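# Carry tube rack through self-closing door to desk

## Task

Take the tube rack from the counter, carry it through the door that swings shut by itself, and set it on the desk standing upright with each tube seated all the way down in a hole. At the end the door must be closed, the robots must have released the rack and backed away, neither the rack nor any tube may have touched the floor, and no robot may have toppled or be left leaning. Either one robot or both may be used.

## Robot and tools

Robots: two identical Hello Robot Stretch 3 units, r1 and r2. Each has a two-wheel differential base with a passive omni wheel at the rear, a lift on a mast, and a telescoping arm that reaches out to the robot's RIGHT side. The base cannot slide sideways, so the gripper is moved forward or back by driving. The footprint is 0.33 m long by 0.34 m wide. Turning in place pivots about a point 0.05 m behind the front edge. With the arm pulled in and the wrist folded, the wrist juts up to 0.06 m beyond the right side and a spin sweeps a 0.28 m radius; an unfolded level gripper reaches past that circle.

Frames: the base frame has its origin on the floor halfway between the drive wheels, x forward, y left, z up. hand_pose is reported in it, located where the closed fingertips meet; with all wrist joints at zero its x axis is up, y points back along the arm toward the mast, z toward the robot's rear. Fingertips are 0.04 m round pads and sit slightly nearer the wrist when wide open. The odometry frame is the base frame as it was at scene start. Each robot reports in its own frames, so relative placement of the two robots can only be judged from images, lidar_m, wrist_depth_mm and head_depth_mm.

execute_actions: argument actions is a list holding one action or nothing (empty just returns state and pictures). The action is an object keyed "r1" and/or "r2". Per robot: "base" holds exactly one of translate_m (metres, relative drive from the base's last reported position, + forward, -1 to 1) or rotate_rad (relative spin, + is counter-clockwise seen from above, -3.2 to 3.2). "joints" holds absolute targets by name: lift_m 0 to 1.1; arm_m 0 to 0.52; wrist_yaw_rad -1.345 to 4.42 (0 along the arm, positive toward the front, 3.0 folded over the base); wrist_pitch_rad -1.57 to 0.451 (0 level, negative tips fingers down); wrist_roll_rad -2.911 to 2.911 (0 = fingers side by side, level); gripper_m -0.089 to 0.179 (larger is wider; actual tip gap is smaller by about 0.007 near closed and 0.025 fully open, zero under 0.007); head_pan_rad -3.953 to 1.73 (0 ahead, + left, -1.57 looks along the arm); head_tilt_rad -1.53 to 0.419 (negative down). "contact_limits" may hold arm_m: an effort percent (1 to 100) at which that arm motion halts with contact_stop; lower is gentler, too low halts immediately, and it caps holding force until the next action. All parts of an action begin together; none runs over 15 s. Anything left out may keep driving toward its previous target without the status showing it. An unknown key or out-of-range number rejects the whole call. Optional cameras lists names among r1_head_camera, r1_nav_camera, r1_wrist_camera, r2_head_camera, r2_nav_camera, r2_wrist_camera, or "all"; omitted/null means all, [] none. The pictures line gives image order.

wait: seconds 0 to 10; commands nothing and returns the same state and images. zoom_image: camera plus region [x0, y0, x1, y1] in pixels of that camera's latest full image, top-left origin, at most 504 by 504. finished_scene: scene number (1 or 2); irreversible, the goal must already hold and keep holding. If any result reports a stop, later motion, wait and finish calls in that same reply are skipped.

Result lines: base_status and joint_status give how each motion of the last accepted action ended. done for the base means the wheels turned the commanded amount, slip included. off_target means it stopped short and may still push. After contact_stop, time_out or torque_fault the old target is dropped; arm and lift go slack after contact_stop until commanded again (a slack lift may sag under load or keep pressing; closing fingers on a surface lifts it). Base, wrist and head never contact-stop and simply push. Wrist servos that strain for seconds shut off for 10 s (torque_fault). on_its_own covers uncommanded parts; its held at value is the target, not the position. motor_effort is percent of max, positive toward larger joint values, peak in brackets; readings carry fixed bias and noise. Rest effort outside its range suggests pushing or carrying. Positive wheel effort pushes forward. base_odometry counts wheel turns; heading -3.142 to 3.142, + left; turned_by_wheels and turned_by_imu are turns since last result; base_tilt in degrees (forward, right positive) has a fixed offset up to about 4. lidar_m: 12 distances in 30-degree sectors, 1st straight ahead then counter-clockwise (4th left, 7th behind, 10th right), plane 0.17 m high, range 0.15 to 12 m, "-" none; misses glass, thin legs, own robot, and the mast or low lift may block sectors 5, 6, 9, 10. wrist_depth_mm (45 to 1000) and head_depth_mm (280 to 4000, sideways image) are 7x7 median depths from top left.

Speed: full 0.30 m/s and 1.9 rad/s only when stowed (lift_m under 0.30, arm_m under 0.03, wrist_yaw_rad over 2.54); otherwise 0.10 m/s and 0.63 rad/s.

Gripping: command gripper_m below the object width; release by going at least 0.02 above the touch value. Neither reading nor status confirms a grasp. Over-squeezing triggers a stall guard that weakens grip; send a new value to squeeze again.

Safety: fold or unfold the wrist only with lift_m 0.32 to 0.95, wrist_pitch_rad -0.4, roll near 0; once folded, lift may drop to 0.25. With yaw below -0.4 keep pitch at -0.5 or lower. Arm pushes against rigid things with the gripper above about 0.45 m can tip the robot, worse with high limits or a repeated push. Driving while gripping or pushing something fixed, or snagging furniture (especially reversing), can tip it: back out in small steps, pull the gripper free, and lower lift_m to about 0.2 if still leaning. Never let robots press each other; once bases touch, even millimetres more is a hard press. Two robots given the same drive can differ by up to 2.5 cm per metre, which strains a shared load. Loose objects may get occasional small shoves. Avoid drops, slams and hard impacts; the robot holds its last command while you think. Camera calibrations (K, distortion, T_world_to_cam in the carrying robot's base frame) are given per camera and are approximate.

Each tool is called after "Call:" as name(argument=value, ...) on one line, values as JSON.

## Session

Call:
execute_actions(actions=[])

Scene clock: 0.00 s.
r1.base_odometry: x=+0.000 y=+0.000 heading=+0.000 (m, m, rad; r1's odometry frame)
r1.turned_by_wheels: +0.000 (rad since the last result)
r1.turned_by_imu: +0.000 (rad since the last result)
r1.base_tilt: forward=-0.7 right=+2.5 (deg)
r1.lidar_m: 1.24 1.16 1.19 1.53 1.86 1.90 2.45 3.17 1.82 2.41 2.16 1.81
r1.head_depth_mm: 1872 1926 1928 1941 1952 1953 1891 / 1711 1730 1734 1733 1720 1750 1749 / 1537 1553 1546 1564 1567 1568 1579 / 1414 1414 1412 1425 1427 1444 1433 / 1298 1299 1307 1306 1321 1314 1316 / 1197 1205 1209 1206 1212 1221 1217 / 1115 1115 1126 1122 1126 1132 1131
r1.base_status: not commanded
r1.joint_positions: lift_m=+0.306 arm_m=+0.001 wrist_yaw_rad=+3.109 wrist_pitch_rad=-0.522 wrist_roll_rad=-0.010 gripper_m=+0.037 head_pan_rad=+0.014 head_tilt_rad=+0.014
r1.joint_status: not commanded
r1.motor_effort: left_wheel=+0 right_wheel=+0 lift_m=+27 arm_m=+1 wrist_yaw_rad=+0 wrist_pitch_rad=+9 wrist_roll_rad=+1 gripper_m=+0 head_pan_rad=+0 head_tilt_rad=+1 (%)
r1.hand_pose: x=-0.0144 y=+0.0638 z=+0.2961 quat_wxyz=(+0.193, +0.682, +0.172, +0.684) (m; r1's base frame)
r1.wrist_depth_mm: - - - - - - 910 / - - - - - - 924 / 801 799 - 799 828 806 809 / 660 665 - 660 660 656 676 / 559 557 559 561 574 561 557 / 484 516 - - 499 484 482 / 438 - - - 420 431 429
r2.base_odometry: x=+0.000 y=+0.000 heading=+0.000 (m, m, rad; r2's odometry frame)
r2.turned_by_wheels: +0.000 (rad since the last result)
r2.turned_by_imu: +0.000 (rad since the last result)
r2.base_tilt: forward=-0.9 right=-2.3 (deg)
r2.lidar_m: 2.91 1.83 2.60 2.48 2.54 1.95 1.41 1.71 1.62 1.55 1.59 2.21
r2.head_depth_mm: 2288 2952 3008 2996 3080 3070 2121 / 2271 2910 2972 3016 3028 3068 2115 / 2248 2908 2946 2931 3008 3001 2133 / 2254 2856 2914 2947 2976 2974 2156 / 2238 2860 2897 2914 2947 2970 2141 / 2209 2803 2860 2836 2917 2932 2173 / 2212 2809 2819 2866 2872 2922 2194
r2.base_status: not commanded
r2.joint_positions: lift_m=+0.468 arm_m=+0.000 wrist_yaw_rad=+2.813 wrist_pitch_rad=-0.418 wrist_roll_rad=+0.009 gripper_m=+0.037 head_pan_rad=+0.008 head_tilt_rad=-0.019
r2.joint_status: not commanded
r2.motor_effort: left_wheel=-1 right_wheel=+0 lift_m=+24 arm_m=+1 wrist_yaw_rad=+0 wrist_pitch_rad=+5 wrist_roll_rad=+0 gripper_m=+0 head_pan_rad=-1 head_tilt_rad=+4 (%)
r2.hand_pose: x=+0.0511 y=+0.0672 z=+0.4807 quat_wxyz=(+0.258, +0.709, +0.031, +0.656) (m; r2's base frame)
r2.wrist_depth_mm: - - - - - - - / - - - - - - - / - - - - - - - / - - - - - - - / - 989 934 931 915 927 877 / 766 802 809 781 793 762 740 / 682 - 648 657 626 650 642
pictures: r1_head_camera (sideways: a quarter turn clockwise sets it upright), r1_nav_camera (sideways: a quarter turn counterclockwise sets it upright), r1_wrist_camera, r2_head_camera (sideways: a quarter turn clockwise sets it upright), r2_nav_camera (sideways: a quarter turn counterclockwise sets it upright), r2_wrist_camera
Images, in order (width x height): r1_head_camera 896x504, r1_nav_camera 672x504, r1_wrist_camera 644x364, r2_head_camera 896x504, r2_nav_camera 672x504, r2_wrist_camera 644x364.

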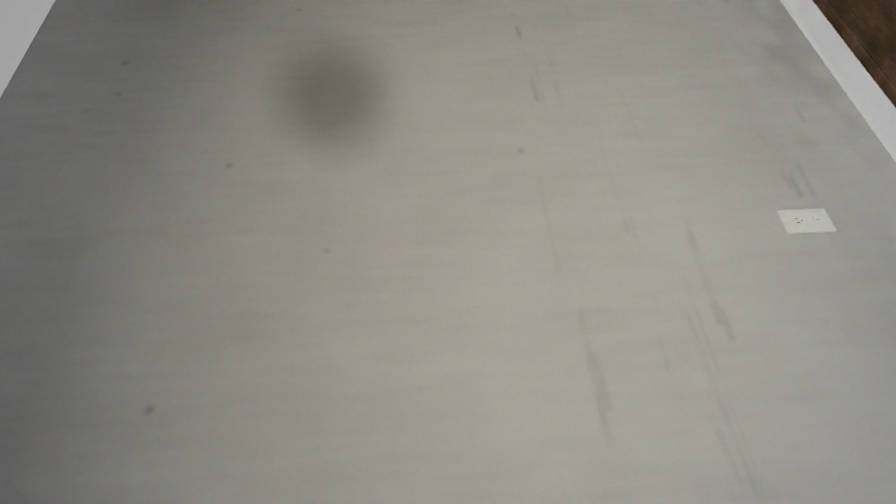

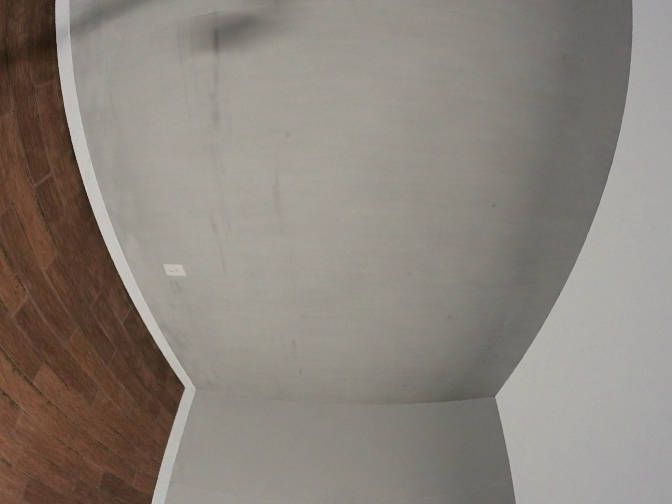

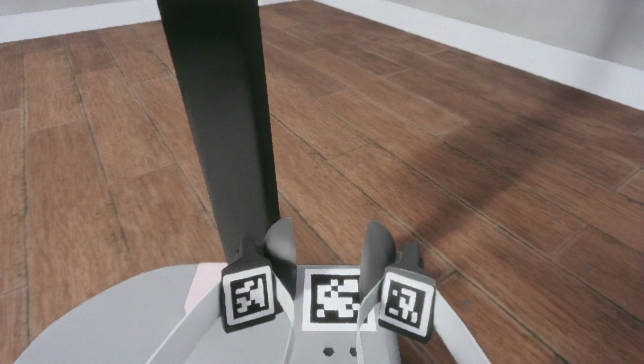

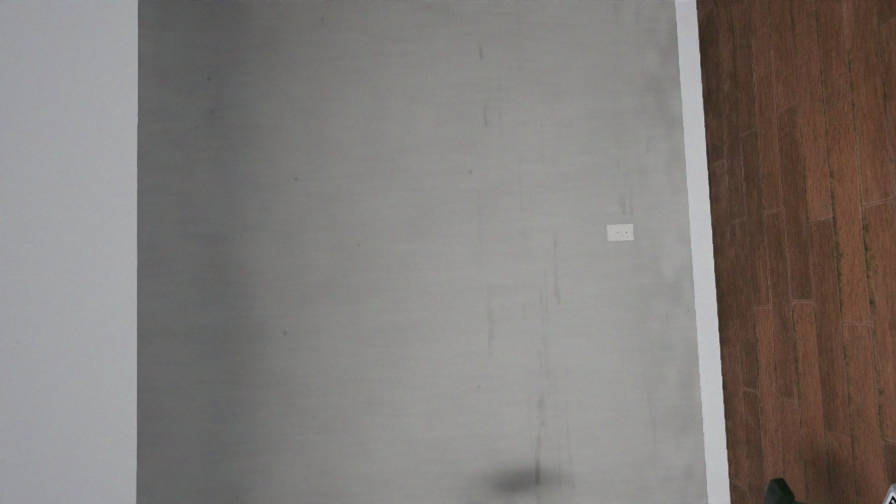

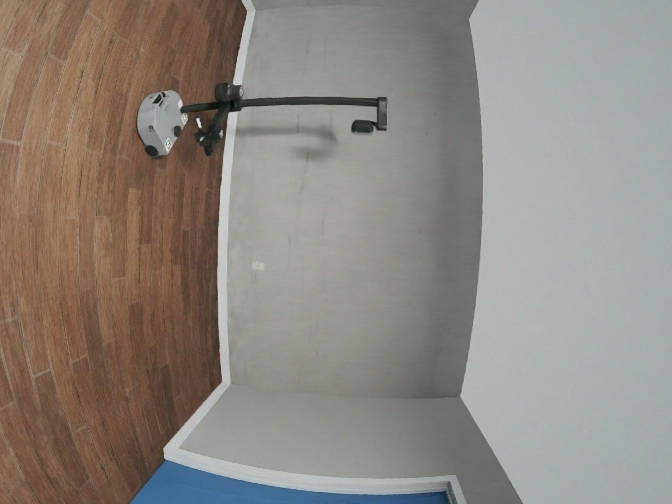

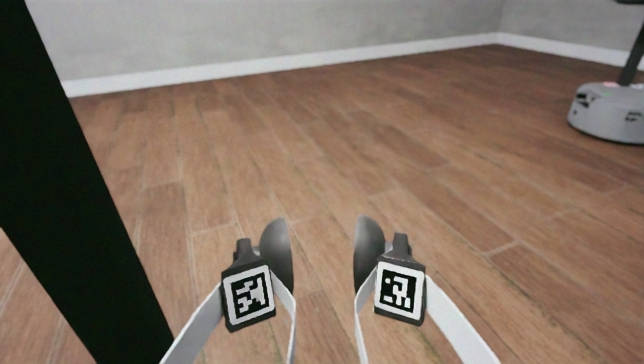

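Call:
execute_actions(actions=[{"r1":{"joints":{"head_pan_rad":-2.4,"head_tilt_rad":-0.3}},"r2":{"joints":{"head_pan_rad":-1.57,"head_tilt_rad":-0.3}}}], cameras=["r1_head_camera","r1_nav_camera","r2_head_camera","r2_nav_camera"])

Call:
execute_actions(actions=[{"r1":{"joints":{"head_pan_rad":-3.6,"head_tilt_rad":-0.3}},"r2":{"joints":{"head_pan_rad":-3.3,"head_tilt_rad":-0.3}}}], cameras=["r1_head_camera","r1_nav_camera","r2_head_camera","r2_nav_camera"])

Scene clock: 4.17 s.
r1.base_odometry: x=+0.000 y=+0.000 heading=+0.000 (m, m, rad; r1's odometry frame)
r1.turned_by_wheels: +0.000 (rad since the last result)
r1.turned_by_imu: +0.001 (rad since the last result)
r1.base_tilt: forward=-0.7 right=+2.5 (deg)
r1.lidar_m: 1.24 1.16 1.19 1.54 1.86 1.89 2.45 3.18 1.82 2.40 2.17 1.81
r1.head_depth_mm: 3095 3331 3538 3688 2394 1769 1421 / 3068 3334 3537 3738 2385 1779 1428 / 3158 3373 3538 3646 2418 1770 1423 / 3166 3386 3559 3700 2432 1790 1421 / 3143 3385 3571 3547 2336 1818 1434 / 3214 3353 3575 3360 2155 1820 1440 / 3261 3335 3718 3423 2479 1826 1435
r1.base_status: not commanded
r1.joint_positions: lift_m=+0.306 arm_m=+0.001 wrist_yaw_rad=+3.109 wrist_pitch_rad=-0.522 wrist_roll_rad=-0.010 gripper_m=+0.037 head_pan_rad=-2.393 head_tilt_rad=-0.296
r1.joint_status: all done
r1.motor_effort: left_wheel=+0(0) right_wheel=+0(1) lift_m=+26(27) arm_m=+0(1) wrist_yaw_rad=-1(0) wrist_pitch_rad=+8(8) wrist_roll_rad=+1(0) gripper_m=-1(0) head_pan_rad=-5(51) head_tilt_rad=-3(22) (%)
r1.hand_pose: x=-0.0144 y=+0.0638 z=+0.2961 quat_wxyz=(+0.193, +0.682, +0.172, +0.684) (m; r1's base frame)
r1.wrist_depth_mm: - - - - - - 902 / - - - - - - 952 / 817 806 - 819 818 831 813 / 658 656 - 663 659 662 664 / 564 559 561 559 576 556 560 / 483 513 - - 500 488 485 / 436 - - - 418 428 429
r2.base_odometry: x=+0.000 y=+0.000 heading=+0.000 (m, m, rad; r2's odometry frame)
r2.turned_by_wheels: +0.000 (rad since the last result)
r2.turned_by_imu: -0.001 (rad since the last result)
r2.base_tilt: forward=-0.9 right=-2.5 (deg)
r2.lidar_m: 2.92 1.83 2.60 2.48 2.55 1.95 1.42 1.71 1.63 1.55 1.59 2.22
r2.head_depth_mm: 1386 1475 1558 1668 1784 1880 1529 / 1367 1450 1543 1651 1768 1851 1520 / 1361 1441 1528 1618 1755 1840 1534 / 1342 1426 1519 1624 1728 1828 1534 / 1340 1420 1502 1599 1710 1800 1535 / 1323 1404 1488 1584 1694 1797 1534 / 1316 1391 1467 1565 1671 1785 1544
r2.base_status: not commanded
r2.joint_positions: lift_m=+0.468 arm_m=+0.000 wrist_yaw_rad=+2.813 wrist_pitch_rad=-0.418 wrist_roll_rad=+0.009 gripper_m=+0.037 head_pan_rad=-1.563 head_tilt_rad=-0.296
r2.joint_status: all done
r2.motor_effort: left_wheel=-1(0) right_wheel=+0(1) lift_m=+23(23) arm_m=+0(0) wrist_yaw_rad=+0(0) wrist_pitch_rad=+5(5) wrist_roll_rad=+0(0) gripper_m=+0(0) head_pan_rad=-4(30) head_tilt_rad=-2(30) (%)
r2.hand_pose: x=+0.0511 y=+0.0672 z=+0.4807 quat_wxyz=(+0.258, +0.709, +0.031, +0.656) (m; r2's base frame)
r2.wrist_depth_mm: - - - - - - - / - - - - - - - / - - - - - - - / - - - - - - - / - 950 972 914 960 910 907 / 778 795 797 774 789 750 748 / 676 - 637 659 634 647 637
pictures: r1_head_camera (sideways: a quarter turn clockwise sets it upright), r1_nav_camera (sideways: a quarter turn counterclockwise sets it upright), r2_head_camera (sideways: a quarter turn clockwise sets it upright), r2_nav_camera (sideways: a quarter turn counterclockwise sets it upright)
camera_calibration (this result's frames):
r1_head_camera: T_world_to_cam=[[0.285106, 0.189705, -0.939535, 1.24249], [0.633801, -0.772643, 0.0363226, -0.0500946], [-0.719034, -0.605835, -0.34052, 0.404137], [0, 0, 0, 1]] pos_world=[-0.0319024, -0.0295713, 1.3068]
r1_nav_camera: T_world_to_cam=[[-0.228539, -0.238669, 0.943826, -1.1924], [-0.644607, 0.763617, 0.0370132, 0.0109412], [-0.729556, -0.599938, -0.328364, 0.388449], [0, 0, 0, 1]] pos_world=[0.0179382, -0.0598985, 1.25256]
r2_head_camera: T_world_to_cam=[[0.0279927, 0.349673, -0.936453, 1.24427], [0.998791, -0.0476563, 0.0120612, -0.0239886], [-0.0404104, -0.935659, -0.350585, 0.418667], [0, 0, 0, 1]] pos_world=[0.00604779, -0.0445, 1.31226]
r2_nav_camera: T_world_to_cam=[[0.055698, -0.33357, 0.941078, -1.18312], [-0.998128, 0.00524767, 0.0609346, -0.022835], [-0.0252644, -0.942711, -0.332653, 0.395887], [0, 0, 0, 1]] pos_world=[0.053107, -0.0213257, 1.24649]
Images, in order (width x height): r1_head_camera 896x504, r1_nav_camera 672x504, r2_head_camera 896x504, r2_nav_camera 672x504.

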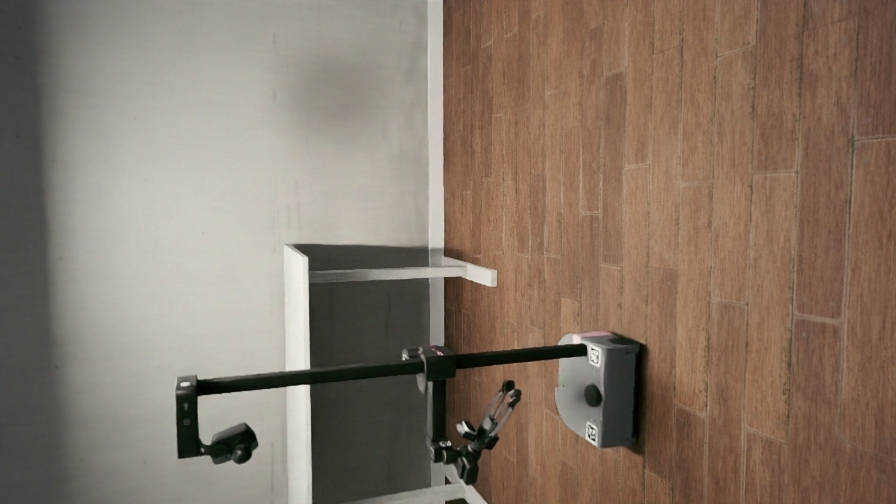

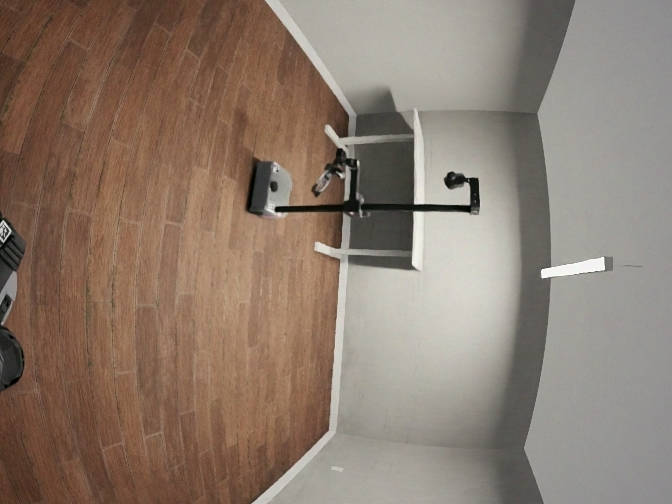

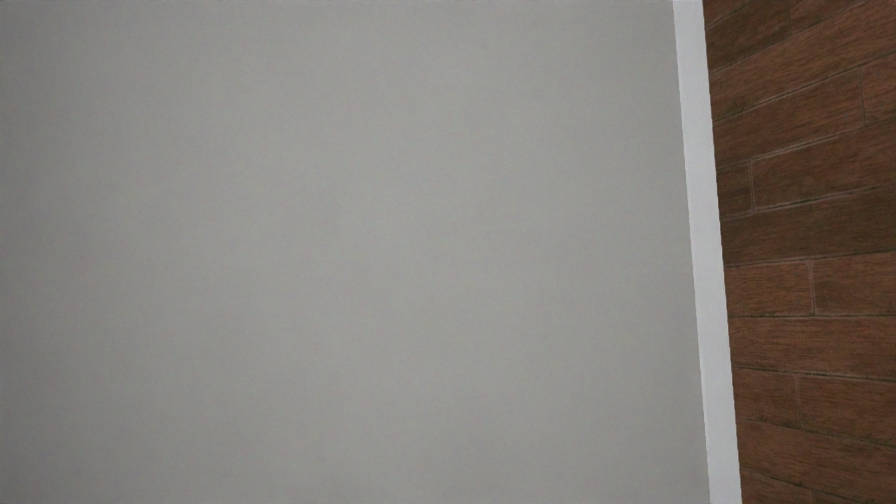

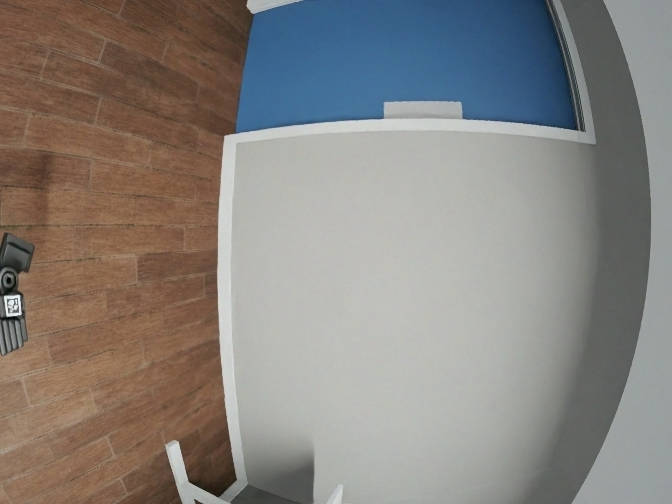

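Scene clock: 5.63 s.
r1.base_odometry: x=+0.000 y=+0.000 heading=+0.000 (m, m, rad; r1's odometry frame)
r1.turned_by_wheels: +0.000 (rad since the last result)
r1.turned_by_imu: +0.000 (rad since the last result)
r1.base_tilt: forward=-0.7 right=+2.5 (deg)
r1.lidar_m: 1.24 1.16 1.18 1.53 1.86 1.89 2.45 3.18 1.82 2.40 2.17 1.81
r1.head_depth_mm: 1535 1621 1736 1834 1970 1776 1411 / 1598 1696 1797 1943 2092 1771 1401 / 1657 1784 1885 2061 2195 1782 1416 / 1736 1873 2020 2178 2326 1783 1425 / 1805 1987 2110 2268 2411 1796 1432 / 1919 2099 2251 2455 2466 1817 1437 / 2035 2204 2376 2607 2472 1825 1439
r1.base_status: not commanded
r1.joint_positions: lift_m=+0.306 arm_m=+0.001 wrist_yaw_rad=+3.109 wrist_pitch_rad=-0.522 wrist_roll_rad=-0.010 gripper_m=+0.037 head_pan_rad=-3.593 head_tilt_rad=-0.296
r1.joint_status: all done
r1.motor_effort: left_wheel=+0(0) right_wheel=+0(0) lift_m=+27(27) arm_m=+0(0) wrist_yaw_rad=+0(1) wrist_pitch_rad=+9(8) wrist_roll_rad=+0(0) gripper_m=-1(1) head_pan_rad=-4(54) head_tilt_rad=-2(2) (%)
r1.hand_pose: x=-0.0144 y=+0.0638 z=+0.2961 quat_wxyz=(+0.193, +0.682, +0.172, +0.684) (m; r1's base frame)
r1.wrist_depth_mm: - - - - - - 910 / - - - - - - 947 / 805 806 - 800 812 822 818 / 665 650 - 651 668 665 663 / 559 558 565 557 578 554 563 / 485 512 - - 496 485 485 / 439 - - - 418 426 427
r2.base_odometry: x=+0.000 y=+0.000 heading=+0.000 (m, m, rad; r2's odometry frame)
r2.turned_by_wheels: +0.000 (rad since the last result)
r2.turned_by_imu: +0.000 (rad since the last result)
r2.base_tilt: forward=-0.9 right=-2.4 (deg)
r2.lidar_m: 2.92 1.83 2.61 2.48 2.54 1.95 1.41 1.72 1.63 1.55 1.59 2.22
r2.head_depth_mm: 1814 1929 2072 2208 2369 1913 1516 / 1763 1875 1997 2130 2299 1931 1525 / 1735 1827 1942 2093 2230 1927 1527 / 1675 1775 1882 1453 2134 1861 1494 / 1637 1743 1834 1323 2067 1883 1540 / 1613 1683 1785 1334 2051 1941 1525 / 1563 1650 1732 1340 1962 1960 1553
r2.base_status: not commanded
r2.joint_positions: lift_m=+0.468 arm_m=+0.000 wrist_yaw_rad=+2.813 wrist_pitch_rad=-0.418 wrist_roll_rad=+0.009 gripper_m=+0.037 head_pan_rad=-3.293 head_tilt_rad=-0.296
r2.joint_status: all done
r2.motor_effort: left_wheel=+0(1) right_wheel=+1(1) lift_m=+23(23) arm_m=+1(0) wrist_yaw_rad=+1(0) wrist_pitch_rad=+5(5) wrist_roll_rad=+0(0) gripper_m=+1(0) head_pan_rad=-3(32) head_tilt_rad=-2(0) (%)
r2.hand_pose: x=+0.0511 y=+0.0672 z=+0.4807 quat_wxyz=(+0.258, +0.709, +0.031, +0.656) (m; r2's base frame)
r2.wrist_depth_mm: - - - - - - - / - - - - - - - / - - - - - - - / - - - - - - - / - 974 958 944 932 904 883 / 761 794 807 769 783 763 747 / 674 - 638 657 640 659 637
pictures: r1_head_camera (sideways: a quarter turn clockwise sets it upright), r1_nav_camera (sideways: a quarter turn counterclockwise sets it upright), r2_head_camera (sideways: a quarter turn clockwise sets it upright), r2_nav_camera (sideways: a quarter turn counterclockwise sets it upright)
camera_calibration (this result's frames):
r1_head_camera: T_world_to_cam=[[0.280162, -0.19701, -0.939519, 1.2425], [-0.490476, -0.870697, 0.0363197, -0.0432327], [-0.825192, 0.450637, -0.340565, 0.404842], [0, 0, 0, 1]] pos_world=[-0.0352321, 0.0247047, 1.3068]
r1_nav_camera: T_world_to_cam=[[-0.305301, 0.126545, 0.94381, -1.19191], [0.478146, 0.8775, 0.0370155, 0.00408942], [-0.823509, 0.46258, -0.328409, 0.38908], [0, 0, 0, 1]] pos_world=[-0.0454361, -0.032739, 1.25256]
r2_head_camera: T_world_to_cam=[[0.340945, -0.083094, -0.936404, 1.24229], [-0.205398, -0.978604, 0.0120532, -0.0166327], [-0.91737, 0.188226, -0.350718, 0.42419], [0, 0, 0, 1]] pos_world=[-0.0378304, 0.00710656, 1.31226]
r2_nav_camera: T_world_to_cam=[[-0.338314, -0.0020912, 0.941031, -1.18065], [0.16341, 0.984675, 0.0609365, -0.0299228], [-0.926737, 0.17439, -0.332788, 0.401561], [0, 0, 0, 1]] pos_world=[-0.0224004, -0.0430328, 1.24649]
Images, in order (width x height): r1_head_camera 896x504, r1_nav_camera 672x504, r2_head_camera 896x504, r2_nav_camera 672x504.

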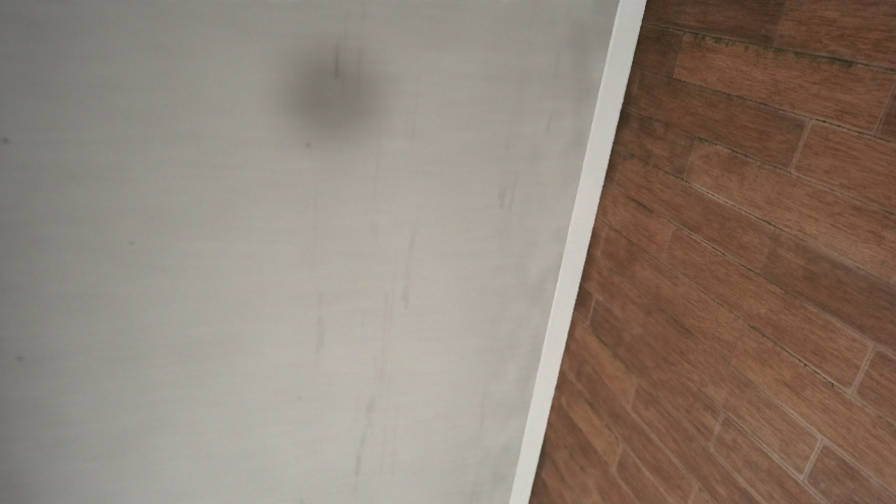

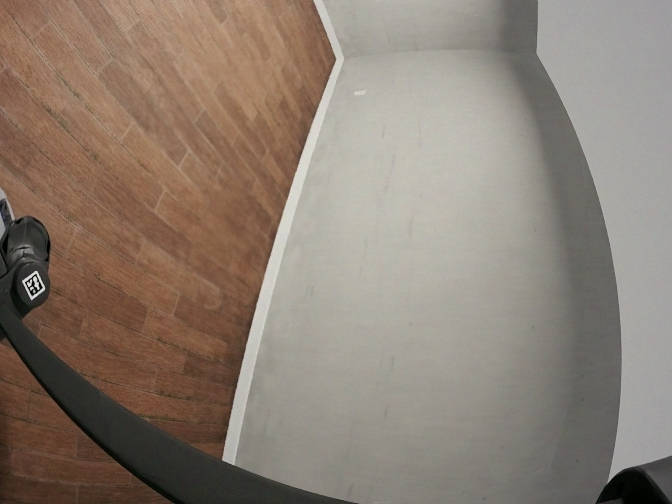

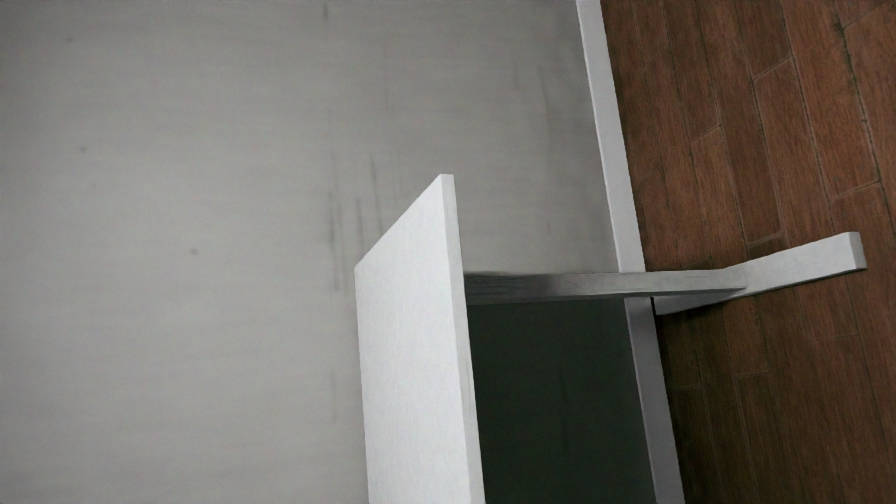

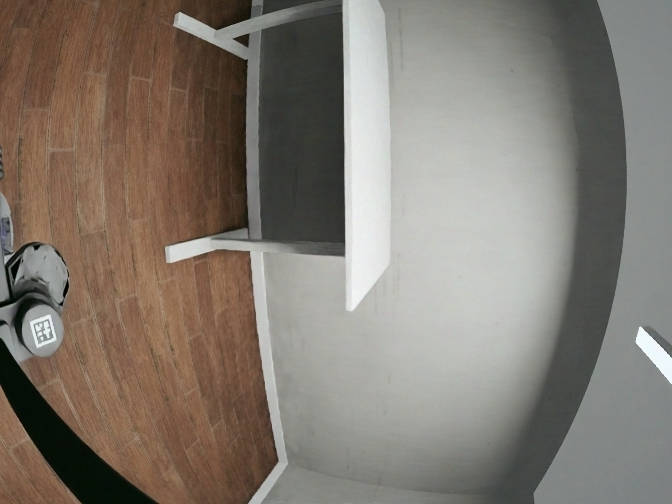

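Call:
execute_actions(actions=[{"r1":{"joints":{"head_pan_rad":-1.4,"head_tilt_rad":-0.3}},"r2":{"joints":{"head_pan_rad":-0.75,"head_tilt_rad":-0.3}}}], cameras=["r1_head_camera","r1_nav_camera","r2_head_camera","r2_nav_camera"])

Scene clock: 10.37 s.
r1.base_odometry: x=+0.000 y=+0.000 heading=+0.000 (m, m, rad; r1's odometry frame)
r1.turned_by_wheels: +0.000 (rad since the last result)
r1.turned_by_imu: +0.001 (rad since the last result)
r1.base_tilt: forward=-0.7 right=+2.6 (deg)
r1.lidar_m: 1.24 1.16 1.19 1.53 1.86 1.89 2.45 3.17 1.83 2.41 2.16 1.81
r1.head_depth_mm: 2594 2819 3011 3243 2397 1746 1408 / 2416 2604 2809 3032 2377 1768 1414 / 2289 2455 2614 2831 2386 1783 1417 / 2128 2301 2443 2626 2450 1793 1414 / 2081 2249 2392 2552 2446 1810 1429 / 2020 2099 2258 2396 2431 1824 1422 / 1905 2013 2134 2224 2338 1817 1439
r1.base_status: not commanded
r1.joint_positions: lift_m=+0.306 arm_m=+0.001 wrist_yaw_rad=+3.109 wrist_pitch_rad=-0.522 wrist_roll_rad=-0.010 gripper_m=+0.037 head_pan_rad=-1.407 head_tilt_rad=-0.296
r1.joint_status: all done
r1.motor_effort: left_wheel=+0(0) right_wheel=+0(1) lift_m=+27(27) arm_m=+1(0) wrist_yaw_rad=+0(0) wrist_pitch_rad=+8(8) wrist_roll_rad=+1(1) gripper_m=-1(1) head_pan_rad=+5(52) head_tilt_rad=-2(2) (%)
r1.hand_pose: x=-0.0144 y=+0.0638 z=+0.2961 quat_wxyz=(+0.193, +0.682, +0.172, +0.684) (m; r1's base frame)
r1.wrist_depth_mm: - - - - - - 916 / - - - - - - 931 / 808 800 - 811 803 816 810 / 669 662 - 662 673 665 667 / 555 555 561 564 581 561 565 / 481 511 - - 497 486 490 / 435 - - - 420 427 430
r2.base_odometry: x=+0.000 y=+0.000 heading=+0.000 (m, m, rad; r2's odometry frame)
r2.turned_by_wheels: +0.000 (rad since the last result)
r2.turned_by_imu: -0.001 (rad since the last result)
r2.base_tilt: forward=-0.8 right=-2.4 (deg)
r2.lidar_m: 2.91 1.83 2.60 2.48 2.55 1.94 1.41 1.71 1.63 1.55 1.59 2.22
r2.head_depth_mm: 1514 1576 1661 1752 1848 1799 1519 / 1617 1703 1789 1906 2027 1909 1527 / 1738 1843 1959 2077 2220 1930 1535 / 1880 1989 2124 2274 2388 1923 1524 / 1999 2108 2252 2412 2524 1933 1533 / 2120 2303 2470 2695 2643 1937 1549 / 2384 2574 2834 3090 2658 1951 1547
r2.base_status: not commanded
r2.joint_positions: lift_m=+0.468 arm_m=+0.000 wrist_yaw_rad=+2.813 wrist_pitch_rad=-0.418 wrist_roll_rad=+0.009 gripper_m=+0.037 head_pan_rad=-0.757 head_tilt_rad=-0.296
r2.joint_status: all done
r2.motor_effort: left_wheel=+0(0) right_wheel=+0(0) lift_m=+23(23) arm_m=+1(0) wrist_yaw_rad=+0(0) wrist_pitch_rad=+5(5) wrist_roll_rad=+0(0) gripper_m=+0(0) head_pan_rad=+1(28) head_tilt_rad=-2(0) (%)
r2.hand_pose: x=+0.0511 y=+0.0672 z=+0.4807 quat_wxyz=(+0.258, +0.709, +0.031, +0.656) (m; r2's base frame)
r2.wrist_depth_mm: - - - - - - - / - - - - - - - / - - - - - - - / - - - - - - - / - 947 925 947 940 916 864 / 770 779 814 759 770 751 751 / 674 - 651 662 645 636 640
pictures: r1_head_camera (sideways: a quarter turn clockwise sets it upright), r1_nav_camera (sideways: a quarter turn counterclockwise sets it upright), r2_head_camera (sideways: a quarter turn clockwise sets it upright), r2_nav_camera (sideways: a quarter turn counterclockwise sets it upright)
camera_calibration (this result's frames):
r1_head_camera: T_world_to_cam=[[-0.00064118, 0.342495, -0.939519, 1.24421], [0.994173, 0.101492, 0.0363197, -0.052289], [0.107793, -0.934022, -0.340565, 0.399151], [0, 0, 0, 1]] pos_world=[0.00975643, -0.0480135, 1.3068]
r1_nav_camera: T_world_to_cam=[[0.0727048, -0.322392, 0.94381, -1.19422], [-0.992619, -0.115488, 0.0370155, 0.0130611], [0.0970656, -0.939535, -0.328409, 0.383465], [0, 0, 0, 1]] pos_world=[0.0625686, -0.0232188, 1.25256]
r2_head_camera: T_world_to_cam=[[-0.232889, 0.262509, -0.936404, 1.24579], [0.726263, 0.687311, 0.0120532, -0.0223159], [0.646765, -0.677268, -0.350718, 0.414649], [0, 0, 0, 1]] pos_world=[0.0381582, -0.0308652, 1.31226]
r2_nav_camera: T_world_to_cam=[[0.279251, -0.190997, 0.941031, -1.18442], [-0.695211, -0.716218, 0.0609365, -0.0246852], [0.662344, -0.671232, -0.332788, 0.391867], [0, 0, 0, 1]] pos_world=[0.0540374, 0.0191337, 1.24649]
Images, in order (width x height): r1_head_camera 896x504, r1_nav_camera 672x504, r2_head_camera 896x504, r2_nav_camera 672x504.

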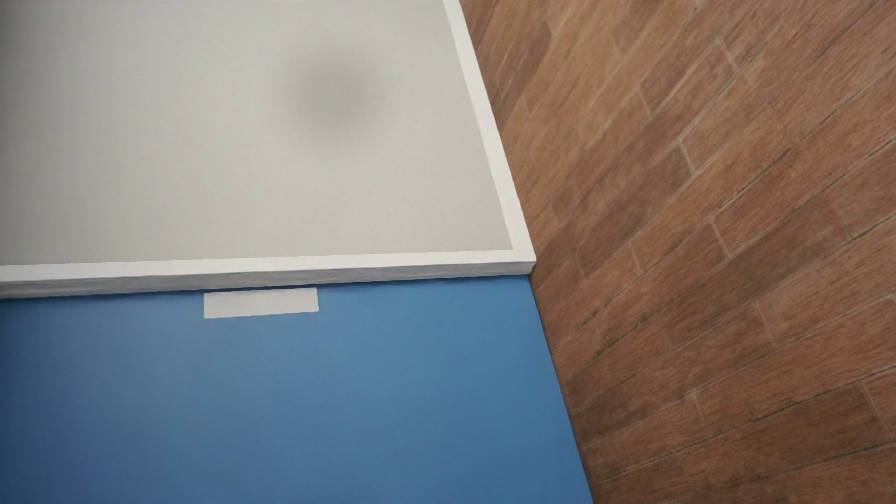

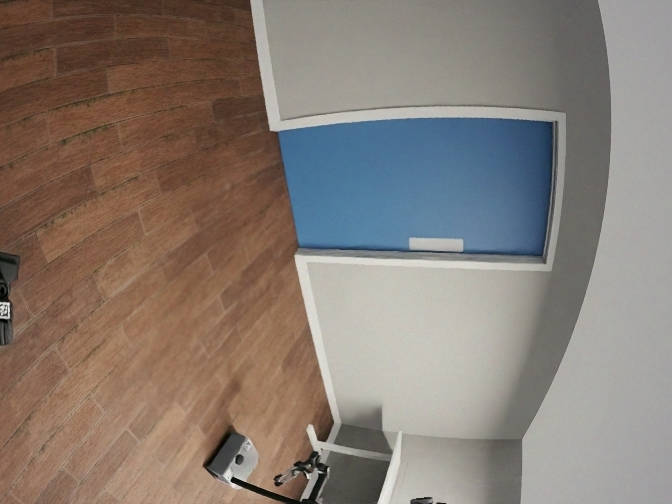

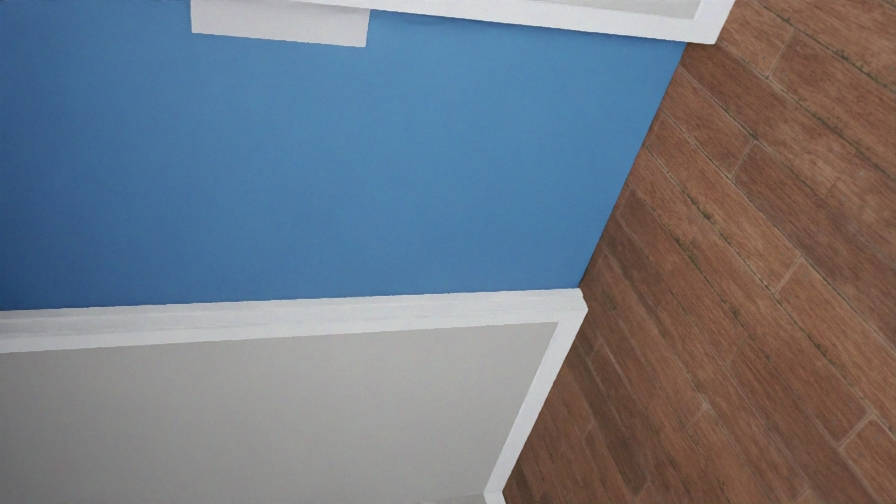

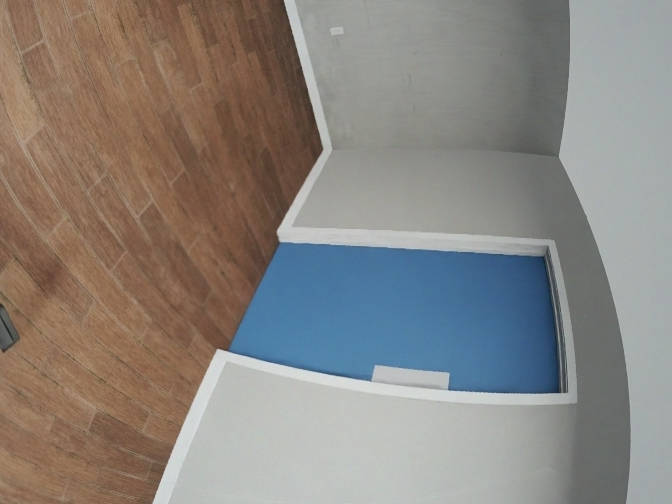

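Call:
execute_actions(actions=[{"r1":{"joints":{"head_pan_rad":0,"head_tilt_rad":-0.5,"lift_m":0.27}},"r2":{"joints":{"lift_m":0.27,"wrist_yaw_rad":3.0}}}], cameras=[])

Call:
execute_actions(actions=[{"r1":{"base":{"rotate_rad":-1.31}}}], cameras=[])

Call:
execute_actions(actions=[{"r1":{"base":{"translate_m":1.0}}}], cameras=[])

Call:
execute_actions(actions=[{"r1":{"base":{"translate_m":0.6}}}], cameras=[])

Call:
execute_actions(actions=[{"r1":{"base":{"rotate_rad":0.35}}}], cameras=["r1_head_camera","r1_nav_camera","r2_nav_camera"])

Scene clock: 27.67 s.
r1.base_odometry: x=+0.000 y=+0.000 heading=+0.000 (m, m, rad; r1's odometry frame)
r1.turned_by_wheels: +0.000 (rad since the last result)
r1.turned_by_imu: +0.001 (rad since the last result)
r1.base_tilt: forward=-0.7 right=+2.5 (deg)
r1.lidar_m: 1.24 1.16 1.18 1.53 1.86 1.89 2.45 3.18 1.82 2.40 2.16 1.81
r1.head_depth_mm: 1661 1878 2175 2351 1833 1478 1233 / 1487 1662 1915 2142 1849 1496 1242 / 1369 1506 1690 1941 1854 1486 1243 / 1247 1371 1504 1710 1803 1490 1245 / 1153 1254 1386 1538 1684 1491 1237 / 1079 1161 1269 1388 1549 1494 1242 / 1003 1077 1180 1271 1418 1473 1256
r1.base_status: not commanded
r1.joint_positions: lift_m=+0.271 arm_m=+0.001 wrist_yaw_rad=+3.109 wrist_pitch_rad=-0.522 wrist_roll_rad=-0.010 gripper_m=+0.037 head_pan_rad=-0.007 head_tilt_rad=-0.493
r1.joint_status: all done
r1.motor_effort: left_wheel=+0(1) right_wheel=+0(1) lift_m=+14(23) arm_m=+0(1) wrist_yaw_rad=+0(1) wrist_pitch_rad=+8(8) wrist_roll_rad=+1(1) gripper_m=-1(1) head_pan_rad=+5(53) head_tilt_rad=-3(18) (%)
r1.hand_pose: x=-0.0144 y=+0.0638 z=+0.2606 quat_wxyz=(+0.193, +0.682, +0.173, +0.684) (m; r1's base frame)
r1.wrist_depth_mm: - - - - - - 912 / 949 950 - 956 952 960 909 / 742 744 - 742 747 752 764 / 613 610 - 607 597 618 611 / 511 527 - 535 532 515 516 / 455 - - - 457 450 446 / - - - - - 391 393
r2.base_odometry: x=+0.000 y=+0.000 heading=+0.000 (m, m, rad; r2's odometry frame)
r2.turned_by_wheels: +0.000 (rad since the last result)
r2.turned_by_imu: -0.001 (rad since the last result)
r2.base_tilt: forward=-1.0 right=-2.4 (deg)
r2.lidar_m: 2.91 1.83 2.61 2.48 2.55 1.95 1.41 1.71 1.63 1.55 1.59 2.22
r2.head_depth_mm: 1508 1580 1663 1756 1832 1811 1519 / 1605 1698 1799 1895 2024 1924 1519 / 1740 1823 1953 2069 2237 1922 1529 / 1879 1994 2133 2280 2379 1925 1532 / 2008 2120 2253 2435 2503 1932 1523 / 2140 2302 2475 2708 2633 1942 1529 / 2383 2590 2800 3075 2670 1958 1546
r2.base_status: not commanded
r2.joint_positions: lift_m=+0.270 arm_m=+0.000 wrist_yaw_rad=+2.997 wrist_pitch_rad=-0.418 wrist_roll_rad=+0.009 gripper_m=+0.037 head_pan_rad=-0.757 head_tilt_rad=-0.296
r2.joint_status: all done
r2.motor_effort: left_wheel=+0(0) right_wheel=+0(0) lift_m=+20(21) arm_m=+0(0) wrist_yaw_rad=+3(4) wrist_pitch_rad=+5(5) wrist_roll_rad=+0(0) gripper_m=+0(0) head_pan_rad=+2(2) head_tilt_rad=-3(2) (%)
r2.hand_pose: x=+0.0110 y=+0.0768 z=+0.2828 quat_wxyz=(+0.197, +0.703, +0.096, +0.676) (m; r2's base frame)
r2.wrist_depth_mm: - - - - - - - / - - - - - - - / - - - - - 984 - / 802 780 817 784 760 754 743 / 634 636 641 626 616 609 604 / 526 523 - 531 520 505 498 / 461 - - - 425 431 424
pictures: none
No camera images: the call's "cameras" was empty. Leave "cameras" out to get every camera's image.

Scene clock: 29.77 s.
r1.base_odometry: x=+0.000 y=+0.000 heading=-1.310 (m, m, rad; r1's odometry frame)
r1.turned_by_wheels: -1.310 (rad since the last result)
r1.turned_by_imu: -1.311 (rad since the last result)
r1.base_tilt: forward=-0.7 right=+2.5 (deg)
r1.lidar_m: 2.27 2.17 1.41 1.17 1.17 1.30 1.86 1.86 2.07 3.37 1.82 2.64
r1.head_depth_mm: 2298 2599 2905 2439 1856 1466 1236 / 2189 2424 2717 2473 1844 1483 1235 / 2065 2290 2571 2445 1831 1470 1239 / 2065 2287 2549 2478 1852 1486 1241 / 1992 2162 2417 2463 1859 1497 1251 / 1913 2087 2299 2418 1865 1499 1256 / 1845 1993 2155 2275 1871 1489 1251
r1.base_status: done
r1.joint_positions: lift_m=+0.271 arm_m=+0.001 wrist_yaw_rad=+3.109 wrist_pitch_rad=-0.522 wrist_roll_rad=-0.010 gripper_m=+0.037 head_pan_rad=-0.007 head_tilt_rad=-0.494
r1.joint_status: not commanded
r1.motor_effort: left_wheel=+3(10) right_wheel=-4(11) lift_m=+14(13) arm_m=+0(0) wrist_yaw_rad=-1(1) wrist_pitch_rad=+8(8) wrist_roll_rad=+1(1) gripper_m=-1(0) head_pan_rad=+5(5) head_tilt_rad=-3(3) (%)
r1.hand_pose: x=-0.0144 y=+0.0638 z=+0.2606 quat_wxyz=(+0.193, +0.682, +0.173, +0.684) (m; r1's base frame)
r1.wrist_depth_mm: 928 - - - - - - / 940 949 - 950 944 956 969 / 747 745 - 734 745 742 742 / 599 613 - 607 600 618 607 / 509 530 - 533 534 511 516 / 459 - - - 456 446 444 / - - - - - 395 392
r2.base_odometry: x=+0.000 y=+0.000 heading=+0.000 (m, m, rad; r2's odometry frame)
r2.turned_by_wheels: +0.000 (rad since the last result)
r2.turned_by_imu: +0.000 (rad since the last result)
r2.base_tilt: forward=-0.9 right=-2.4 (deg)
r2.lidar_m: 2.91 1.82 2.61 2.48 2.55 1.95 1.42 1.71 1.63 1.55 1.59 2.23
r2.head_depth_mm: 1514 1590 1654 1752 1847 1800 1521 / 1620 1714 1800 1906 2030 1915 1521 / 1733 1839 1936 2064 2219 1925 1519 / 1890 1995 2138 2282 2394 1924 1529 / 2007 2108 2252 2419 2495 1946 1536 / 2139 2309 2450 2704 2656 1957 1532 / 2393 2545 2819 3079 2645 1954 1541
r2.base_status: not commanded
r2.joint_positions: lift_m=+0.270 arm_m=+0.000 wrist_yaw_rad=+2.997 wrist_pitch_rad=-0.418 wrist_roll_rad=+0.009 gripper_m=+0.037 head_pan_rad=-0.757 head_tilt_rad=-0.296
r2.joint_status: not commanded
r2.motor_effort: left_wheel=+0(0) right_wheel=+1(0) lift_m=+21(20) arm_m=+0(0) wrist_yaw_rad=+3(2) wrist_pitch_rad=+5(5) wrist_roll_rad=+0(0) gripper_m=-1(1) head_pan_rad=+2(3) head_tilt_rad=-2(3) (%)
r2.hand_pose: x=+0.0110 y=+0.0768 z=+0.2828 quat_wxyz=(+0.197, +0.703, +0.096, +0.676) (m; r2's base frame)
r2.wrist_depth_mm: - - - - - - - / - - - - - - - / - - - - - - 981 / 812 774 784 776 765 762 738 / 641 640 662 622 624 608 594 / 523 516 - 532 525 505 494 / 463 - - - 427 428 431
pictures: none
No camera images: the call's "cameras" was empty. Leave "cameras" out to get every camera's image.

Scene clock: 34.77 s.
r1.base_odometry: x=+0.258 y=-0.966 heading=-1.310 (m, m, rad; r1's odometry frame)
r1.turned_by_wheels: +0.000 (rad since the last result)
r1.turned_by_imu: +0.003 (rad since the last result)
r1.base_tilt: forward=-0.6 right=+2.5 (deg)
r1.lidar_m: 1.32 1.24 1.38 1.49 1.49 1.66 2.70 2.80 3.16 1.43 2.82 1.48
r1.head_depth_mm: 1270 1426 1614 1866 1841 1488 1236 / 1217 1335 1502 1734 1864 1494 1244 / 1230 1349 1507 1707 1834 1483 1239 / 1178 1295 1443 1631 1798 1498 1242 / 1135 1243 1376 1537 1713 1503 1246 / 1079 1186 1309 1457 1645 1489 1240 / 1045 1136 1244 1382 1544 1490 1253
r1.base_status: done
r1.joint_positions: lift_m=+0.271 arm_m=+0.001 wrist_yaw_rad=+3.109 wrist_pitch_rad=-0.522 wrist_roll_rad=-0.010 gripper_m=+0.037 head_pan_rad=-0.007 head_tilt_rad=-0.495
r1.joint_status: not commanded
r1.motor_effort: left_wheel=+3(10) right_wheel=-4(9) lift_m=+14(14) arm_m=+0(0) wrist_yaw_rad=-1(0) wrist_pitch_rad=+8(8) wrist_roll_rad=+1(0) gripper_m=+0(0) head_pan_rad=+5(5) head_tilt_rad=-4(3) (%)
r1.hand_pose: x=-0.0144 y=+0.0638 z=+0.2606 quat_wxyz=(+0.193, +0.682, +0.173, +0.684) (m; r1's base frame)
r1.wrist_depth_mm: - - - - - - - / 954 957 - 956 965 965 981 / 739 739 - 753 749 745 748 / 602 607 - 605 610 616 609 / 511 528 - 529 533 513 521 / 452 - - - 460 444 444 / - - - - - 391 394
r2.base_odometry: x=+0.000 y=+0.000 heading=+0.000 (m, m, rad; r2's odometry frame)
r2.turned_by_wheels: +0.000 (rad since the last result)
r2.turned_by_imu: -0.001 (rad since the last result)
r2.base_tilt: forward=-0.8 right=-2.4 (deg)
r2.lidar_m: 1.43 2.99 2.60 2.48 2.55 1.95 1.41 1.72 1.63 1.55 1.59 2.22
r2.head_depth_mm: 1505 1591 1667 1755 1845 1800 1527 / 1620 1697 1807 1906 2041 1912 1523 / 1736 1840 1948 2059 2224 1931 1534 / 1890 1998 2123 2301 2374 1946 1525 / 2001 2102 2275 2420 2495 1918 1537 / 2150 2299 2489 2718 2629 1942 1533 / 2376 2571 2826 3058 2670 1948 1542
r2.base_status: not commanded
r2.joint_positions: lift_m=+0.270 arm_m=+0.000 wrist_yaw_rad=+2.997 wrist_pitch_rad=-0.418 wrist_roll_rad=+0.009 gripper_m=+0.037 head_pan_rad=-0.757 head_tilt_rad=-0.296
r2.joint_status: not commanded
r2.motor_effort: left_wheel=+0(1) right_wheel=+0(1) lift_m=+21(20) arm_m=+0(0) wrist_yaw_rad=+3(3) wrist_pitch_rad=+6(5) wrist_roll_rad=+0(0) gripper_m=+0(0) head_pan_rad=+4(3) head_tilt_rad=-2(2) (%)
r2.hand_pose: x=+0.0110 y=+0.0768 z=+0.2828 quat_wxyz=(+0.197, +0.703, +0.096, +0.676) (m; r2's base frame)
r2.wrist_depth_mm: - - - - - - - / - - - - - - - / - - - - - 986 979 / 802 787 782 776 774 764 744 / 630 632 654 615 618 614 594 / 533 524 - 526 521 508 494 / 464 - - - 420 428 425
pictures: none
No camera images: the call's "cameras" was empty. Leave "cameras" out to get every camera's image.

Scene clock: 38.40 s.
r1.base_odometry: x=+0.413 y=-1.546 heading=-1.310 (m, m, rad; r1's odometry frame)
r1.turned_by_wheels: +0.000 (rad since the last result)
r1.turned_by_imu: +0.002 (rad since the last result)
r1.base_tilt: forward=-0.7 right=+2.5 (deg)
r1.lidar_m: 0.75 0.75 0.77 1.20 1.68 1.88 3.06 3.36 1.49 2.87 1.52 0.90
r1.head_depth_mm: 727 790 868 973 1127 1362 1235 / 710 790 889 1012 1153 1327 1235 / 681 750 837 956 1100 1303 1234 / 651 716 794 894 1031 1199 1241 / 623 681 755 844 958 1113 1217 / 598 652 720 797 903 1031 1170 / 575 626 686 760 850 970 1119
r1.base_status: done
r1.joint_positions: lift_m=+0.271 arm_m=+0.001 wrist_yaw_rad=+3.109 wrist_pitch_rad=-0.522 wrist_roll_rad=-0.010 gripper_m=+0.037 head_pan_rad=-0.007 head_tilt_rad=-0.495
r1.joint_status: not commanded
r1.motor_effort: left_wheel=+3(9) right_wheel=-4(9) lift_m=+14(14) arm_m=+0(0) wrist_yaw_rad=-1(1) wrist_pitch_rad=+9(8) wrist_roll_rad=+1(1) gripper_m=+0(1) head_pan_rad=+5(5) head_tilt_rad=-3(3) (%)
r1.hand_pose: x=-0.0144 y=+0.0638 z=+0.2606 quat_wxyz=(+0.193, +0.682, +0.173, +0.684) (m; r1's base frame)
r1.wrist_depth_mm: - - - - - 796 612 / 944 948 - 947 941 818 655 / 746 749 - 759 746 744 680 / 612 608 - 599 615 616 614 / 513 523 - 528 530 514 520 / 452 - - - 460 443 445 / - - - - - 392 391
r2.base_odometry: x=+0.000 y=+0.000 heading=+0.000 (m, m, rad; r2's odometry frame)
r2.turned_by_wheels: +0.000 (rad since the last result)
r2.turned_by_imu: +0.000 (rad since the last result)
r2.base_tilt: forward=-0.8 right=-2.5 (deg)
r2.lidar_m: 2.92 2.99 2.61 2.48 2.54 1.95 1.42 1.71 1.63 1.55 1.59 1.49
r2.head_depth_mm: 1508 1583 1661 1749 1843 1802 1520 / 1619 1702 1785 1895 2017 1928 1529 / 1730 1848 1943 2077 2194 1925 1536 / 1878 2026 2127 2279 2370 1940 1536 / 1998 2092 2269 2430 2518 1917 1544 / 2136 2246 2486 2722 2661 1648 1535 / 2371 2466 2706 3107 1657 1766 1537
r2.base_status: not commanded
r2.joint_positions: lift_m=+0.270 arm_m=+0.000 wrist_yaw_rad=+2.997 wrist_pitch_rad=-0.418 wrist_roll_rad=+0.009 gripper_m=+0.037 head_pan_rad=-0.757 head_tilt_rad=-0.296
r2.joint_status: not commanded
r2.motor_effort: left_wheel=+0(0) right_wheel=+1(1) lift_m=+21(20) arm_m=+0(0) wrist_yaw_rad=+3(3) wrist_pitch_rad=+5(5) wrist_roll_rad=+0(0) gripper_m=+0(0) head_pan_rad=+2(2) head_tilt_rad=-2(2) (%)
r2.hand_pose: x=+0.0110 y=+0.0768 z=+0.2828 quat_wxyz=(+0.197, +0.703, +0.096, +0.676) (m; r2's base frame)
r2.wrist_depth_mm: - - - - - - - / - - - - - - - / - - - - - - 980 / 809 785 781 770 769 752 752 / 635 641 643 619 622 608 597 / 531 521 - 523 528 506 493 / 461 - - - 421 430 427
pictures: none
No camera images: the call's "cameras" was empty. Leave "cameras" out to get every camera's image.

Scene clock: 39.80 s.
r1.base_odometry: x=+0.413 y=-1.546 heading=-0.960 (m, m, rad; r1's odometry frame)
r1.turned_by_wheels: +0.350 (rad since the last result)
r1.turned_by_imu: +0.350 (rad since the last result)
r1.base_tilt: forward=-0.7 right=+2.5 (deg)
r1.lidar_m: 0.75 0.77 0.97 1.68 1.75 2.44 3.37 3.53 1.48 2.43 0.91 0.77
r1.head_depth_mm: 604 665 747 844 968 1146 1236 / 602 663 737 837 959 1129 1238 / 598 657 728 829 947 1116 1243 / 593 652 727 817 937 1096 1219 / 590 646 724 811 924 1085 1215 / 582 644 715 801 920 1075 1213 / 579 636 710 796 912 1063 1181
r1.base_status: done
r1.joint_positions: lift_m=+0.271 arm_m=+0.001 wrist_yaw_rad=+3.109 wrist_pitch_rad=-0.522 wrist_roll_rad=-0.010 gripper_m=+0.037 head_pan_rad=-0.007 head_tilt_rad=-0.495
r1.joint_status: not commanded
r1.motor_effort: left_wheel=-2(8) right_wheel=+4(11) lift_m=+14(15) arm_m=+0(0) wrist_yaw_rad=-1(1) wrist_pitch_rad=+8(8) wrist_roll_rad=+1(1) gripper_m=-1(0) head_pan_rad=+5(5) head_tilt_rad=-4(3) (%)
r1.hand_pose: x=-0.0144 y=+0.0638 z=+0.2606 quat_wxyz=(+0.193, +0.682, +0.173, +0.684) (m; r1's base frame)
r1.wrist_depth_mm: - - - - - - 820 / 941 950 - 948 966 973 827 / 734 741 - 735 749 741 737 / 596 614 - 608 606 607 609 / 510 526 - 532 529 512 519 / 459 - - - 460 445 442 / - - - - - 391 396
r2.base_odometry: x=+0.000 y=+0.000 heading=+0.000 (m, m, rad; r2's odometry frame)
r2.turned_by_wheels: +0.000 (rad since the last result)
r2.turned_by_imu: +0.000 (rad since the last result)
r2.base_tilt: forward=-0.9 right=-2.4 (deg)
r2.lidar_m: 2.92 2.99 2.60 2.48 2.54 1.95 1.42 1.71 1.63 1.55 1.59 1.49
r2.head_depth_mm: 1513 1583 1655 1746 1842 1808 1521 / 1610 1708 1801 1906 2034 1919 1526 / 1752 1841 1944 2095 2231 1931 1524 / 1888 2003 2128 2280 2382 1940 1533 / 1987 2112 2256 2411 2520 1871 1533 / 2137 2247 2475 2694 2673 1684 1529 / 2390 2420 2659 2953 1613 1753 1529
r2.base_status: not commanded
r2.joint_positions: lift_m=+0.270 arm_m=+0.000 wrist_yaw_rad=+2.997 wrist_pitch_rad=-0.418 wrist_roll_rad=+0.009 gripper_m=+0.037 head_pan_rad=-0.757 head_tilt_rad=-0.296
r2.joint_status: not commanded
r2.motor_effort: left_wheel=+0(0) right_wheel=+1(0) lift_m=+21(20) arm_m=+0(1) wrist_yaw_rad=+2(3) wrist_pitch_rad=+5(5) wrist_roll_rad=+0(0) gripper_m=+0(0) head_pan_rad=+2(3) head_tilt_rad=-3(2) (%)
r2.hand_pose: x=+0.0110 y=+0.0768 z=+0.2828 quat_wxyz=(+0.197, +0.703, +0.096, +0.676) (m; r2's base frame)
r2.wrist_depth_mm: - - - - - - - / - - - - - - - / - - - - - - 985 / 814 802 770 796 770 751 741 / 638 636 653 618 611 601 601 / 521 523 - 525 522 496 494 / 465 - - - 428 432 427
pictures: r1_head_camera (sideways: a quarter turn clockwise sets it upright), r1_nav_camera (sideways: a quarter turn counterclockwise sets it upright), r2_nav_camera (sideways: a quarter turn counterclockwise sets it upright)
camera_calibration (this result's frames):
r1_head_camera: T_world_to_cam=[[-0.516436, 0.0587248, -0.85431, 1.13619], [0.0746277, 0.996937, 0.0234159, -0.0298728], [0.853068, -0.0516623, -0.519236, 0.627105], [0, 0, 0, 1]] pos_world=[0.054037, -0.00454366, 1.29697]
r1_nav_camera: T_world_to_cam=[[0.509859, 0.015698, 0.860115, -1.08769], [-0.0463716, -0.997878, 0.0457004, -0.00400718], [0.859008, -0.0631857, -0.508049, 0.61258], [0, 0, 0, 1]] pos_world=[0.0281703, 0.0517821, 1.24694]
r2_nav_camera: T_world_to_cam=[[0.27928, -0.190954, 0.941031, -1.18442], [-0.695102, -0.716324, 0.0609365, -0.0246859], [0.662447, -0.67113, -0.332788, 0.391867], [0, 0, 0, 1]] pos_world=[0.0540345, 0.0191411, 1.24649]
Images, in order (width x height): r1_head_camera 896x504, r1_nav_camera 672x504, r2_nav_camera 672x504.

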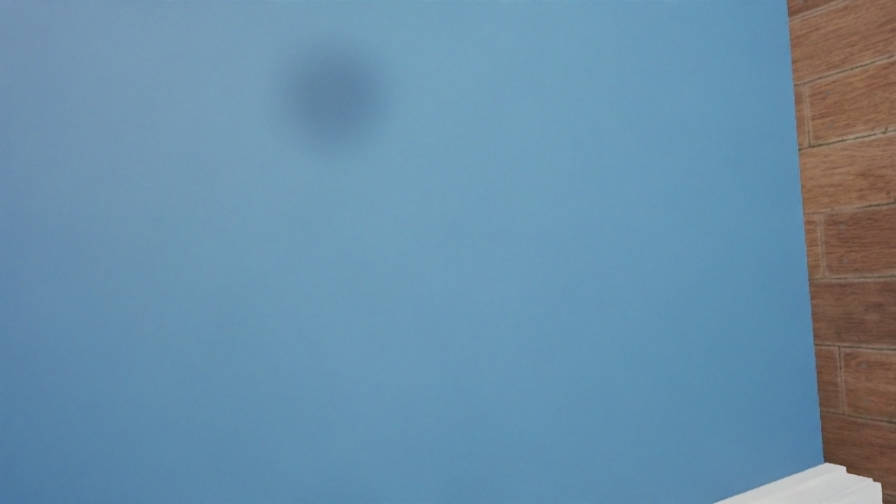

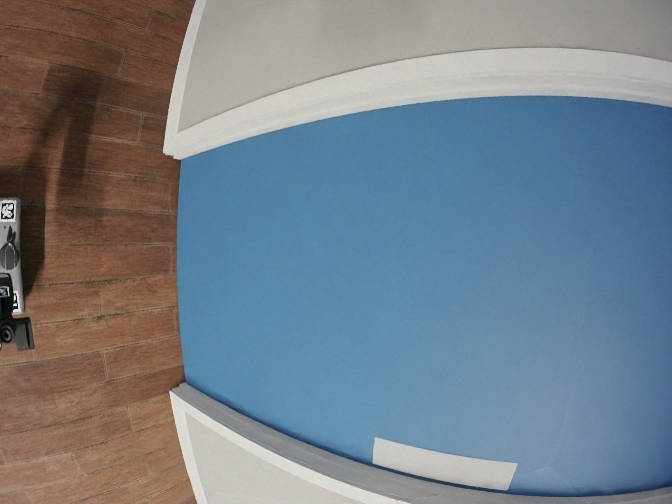

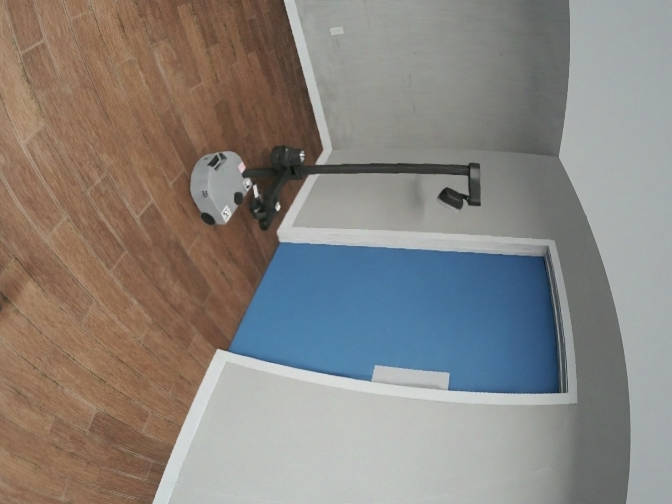

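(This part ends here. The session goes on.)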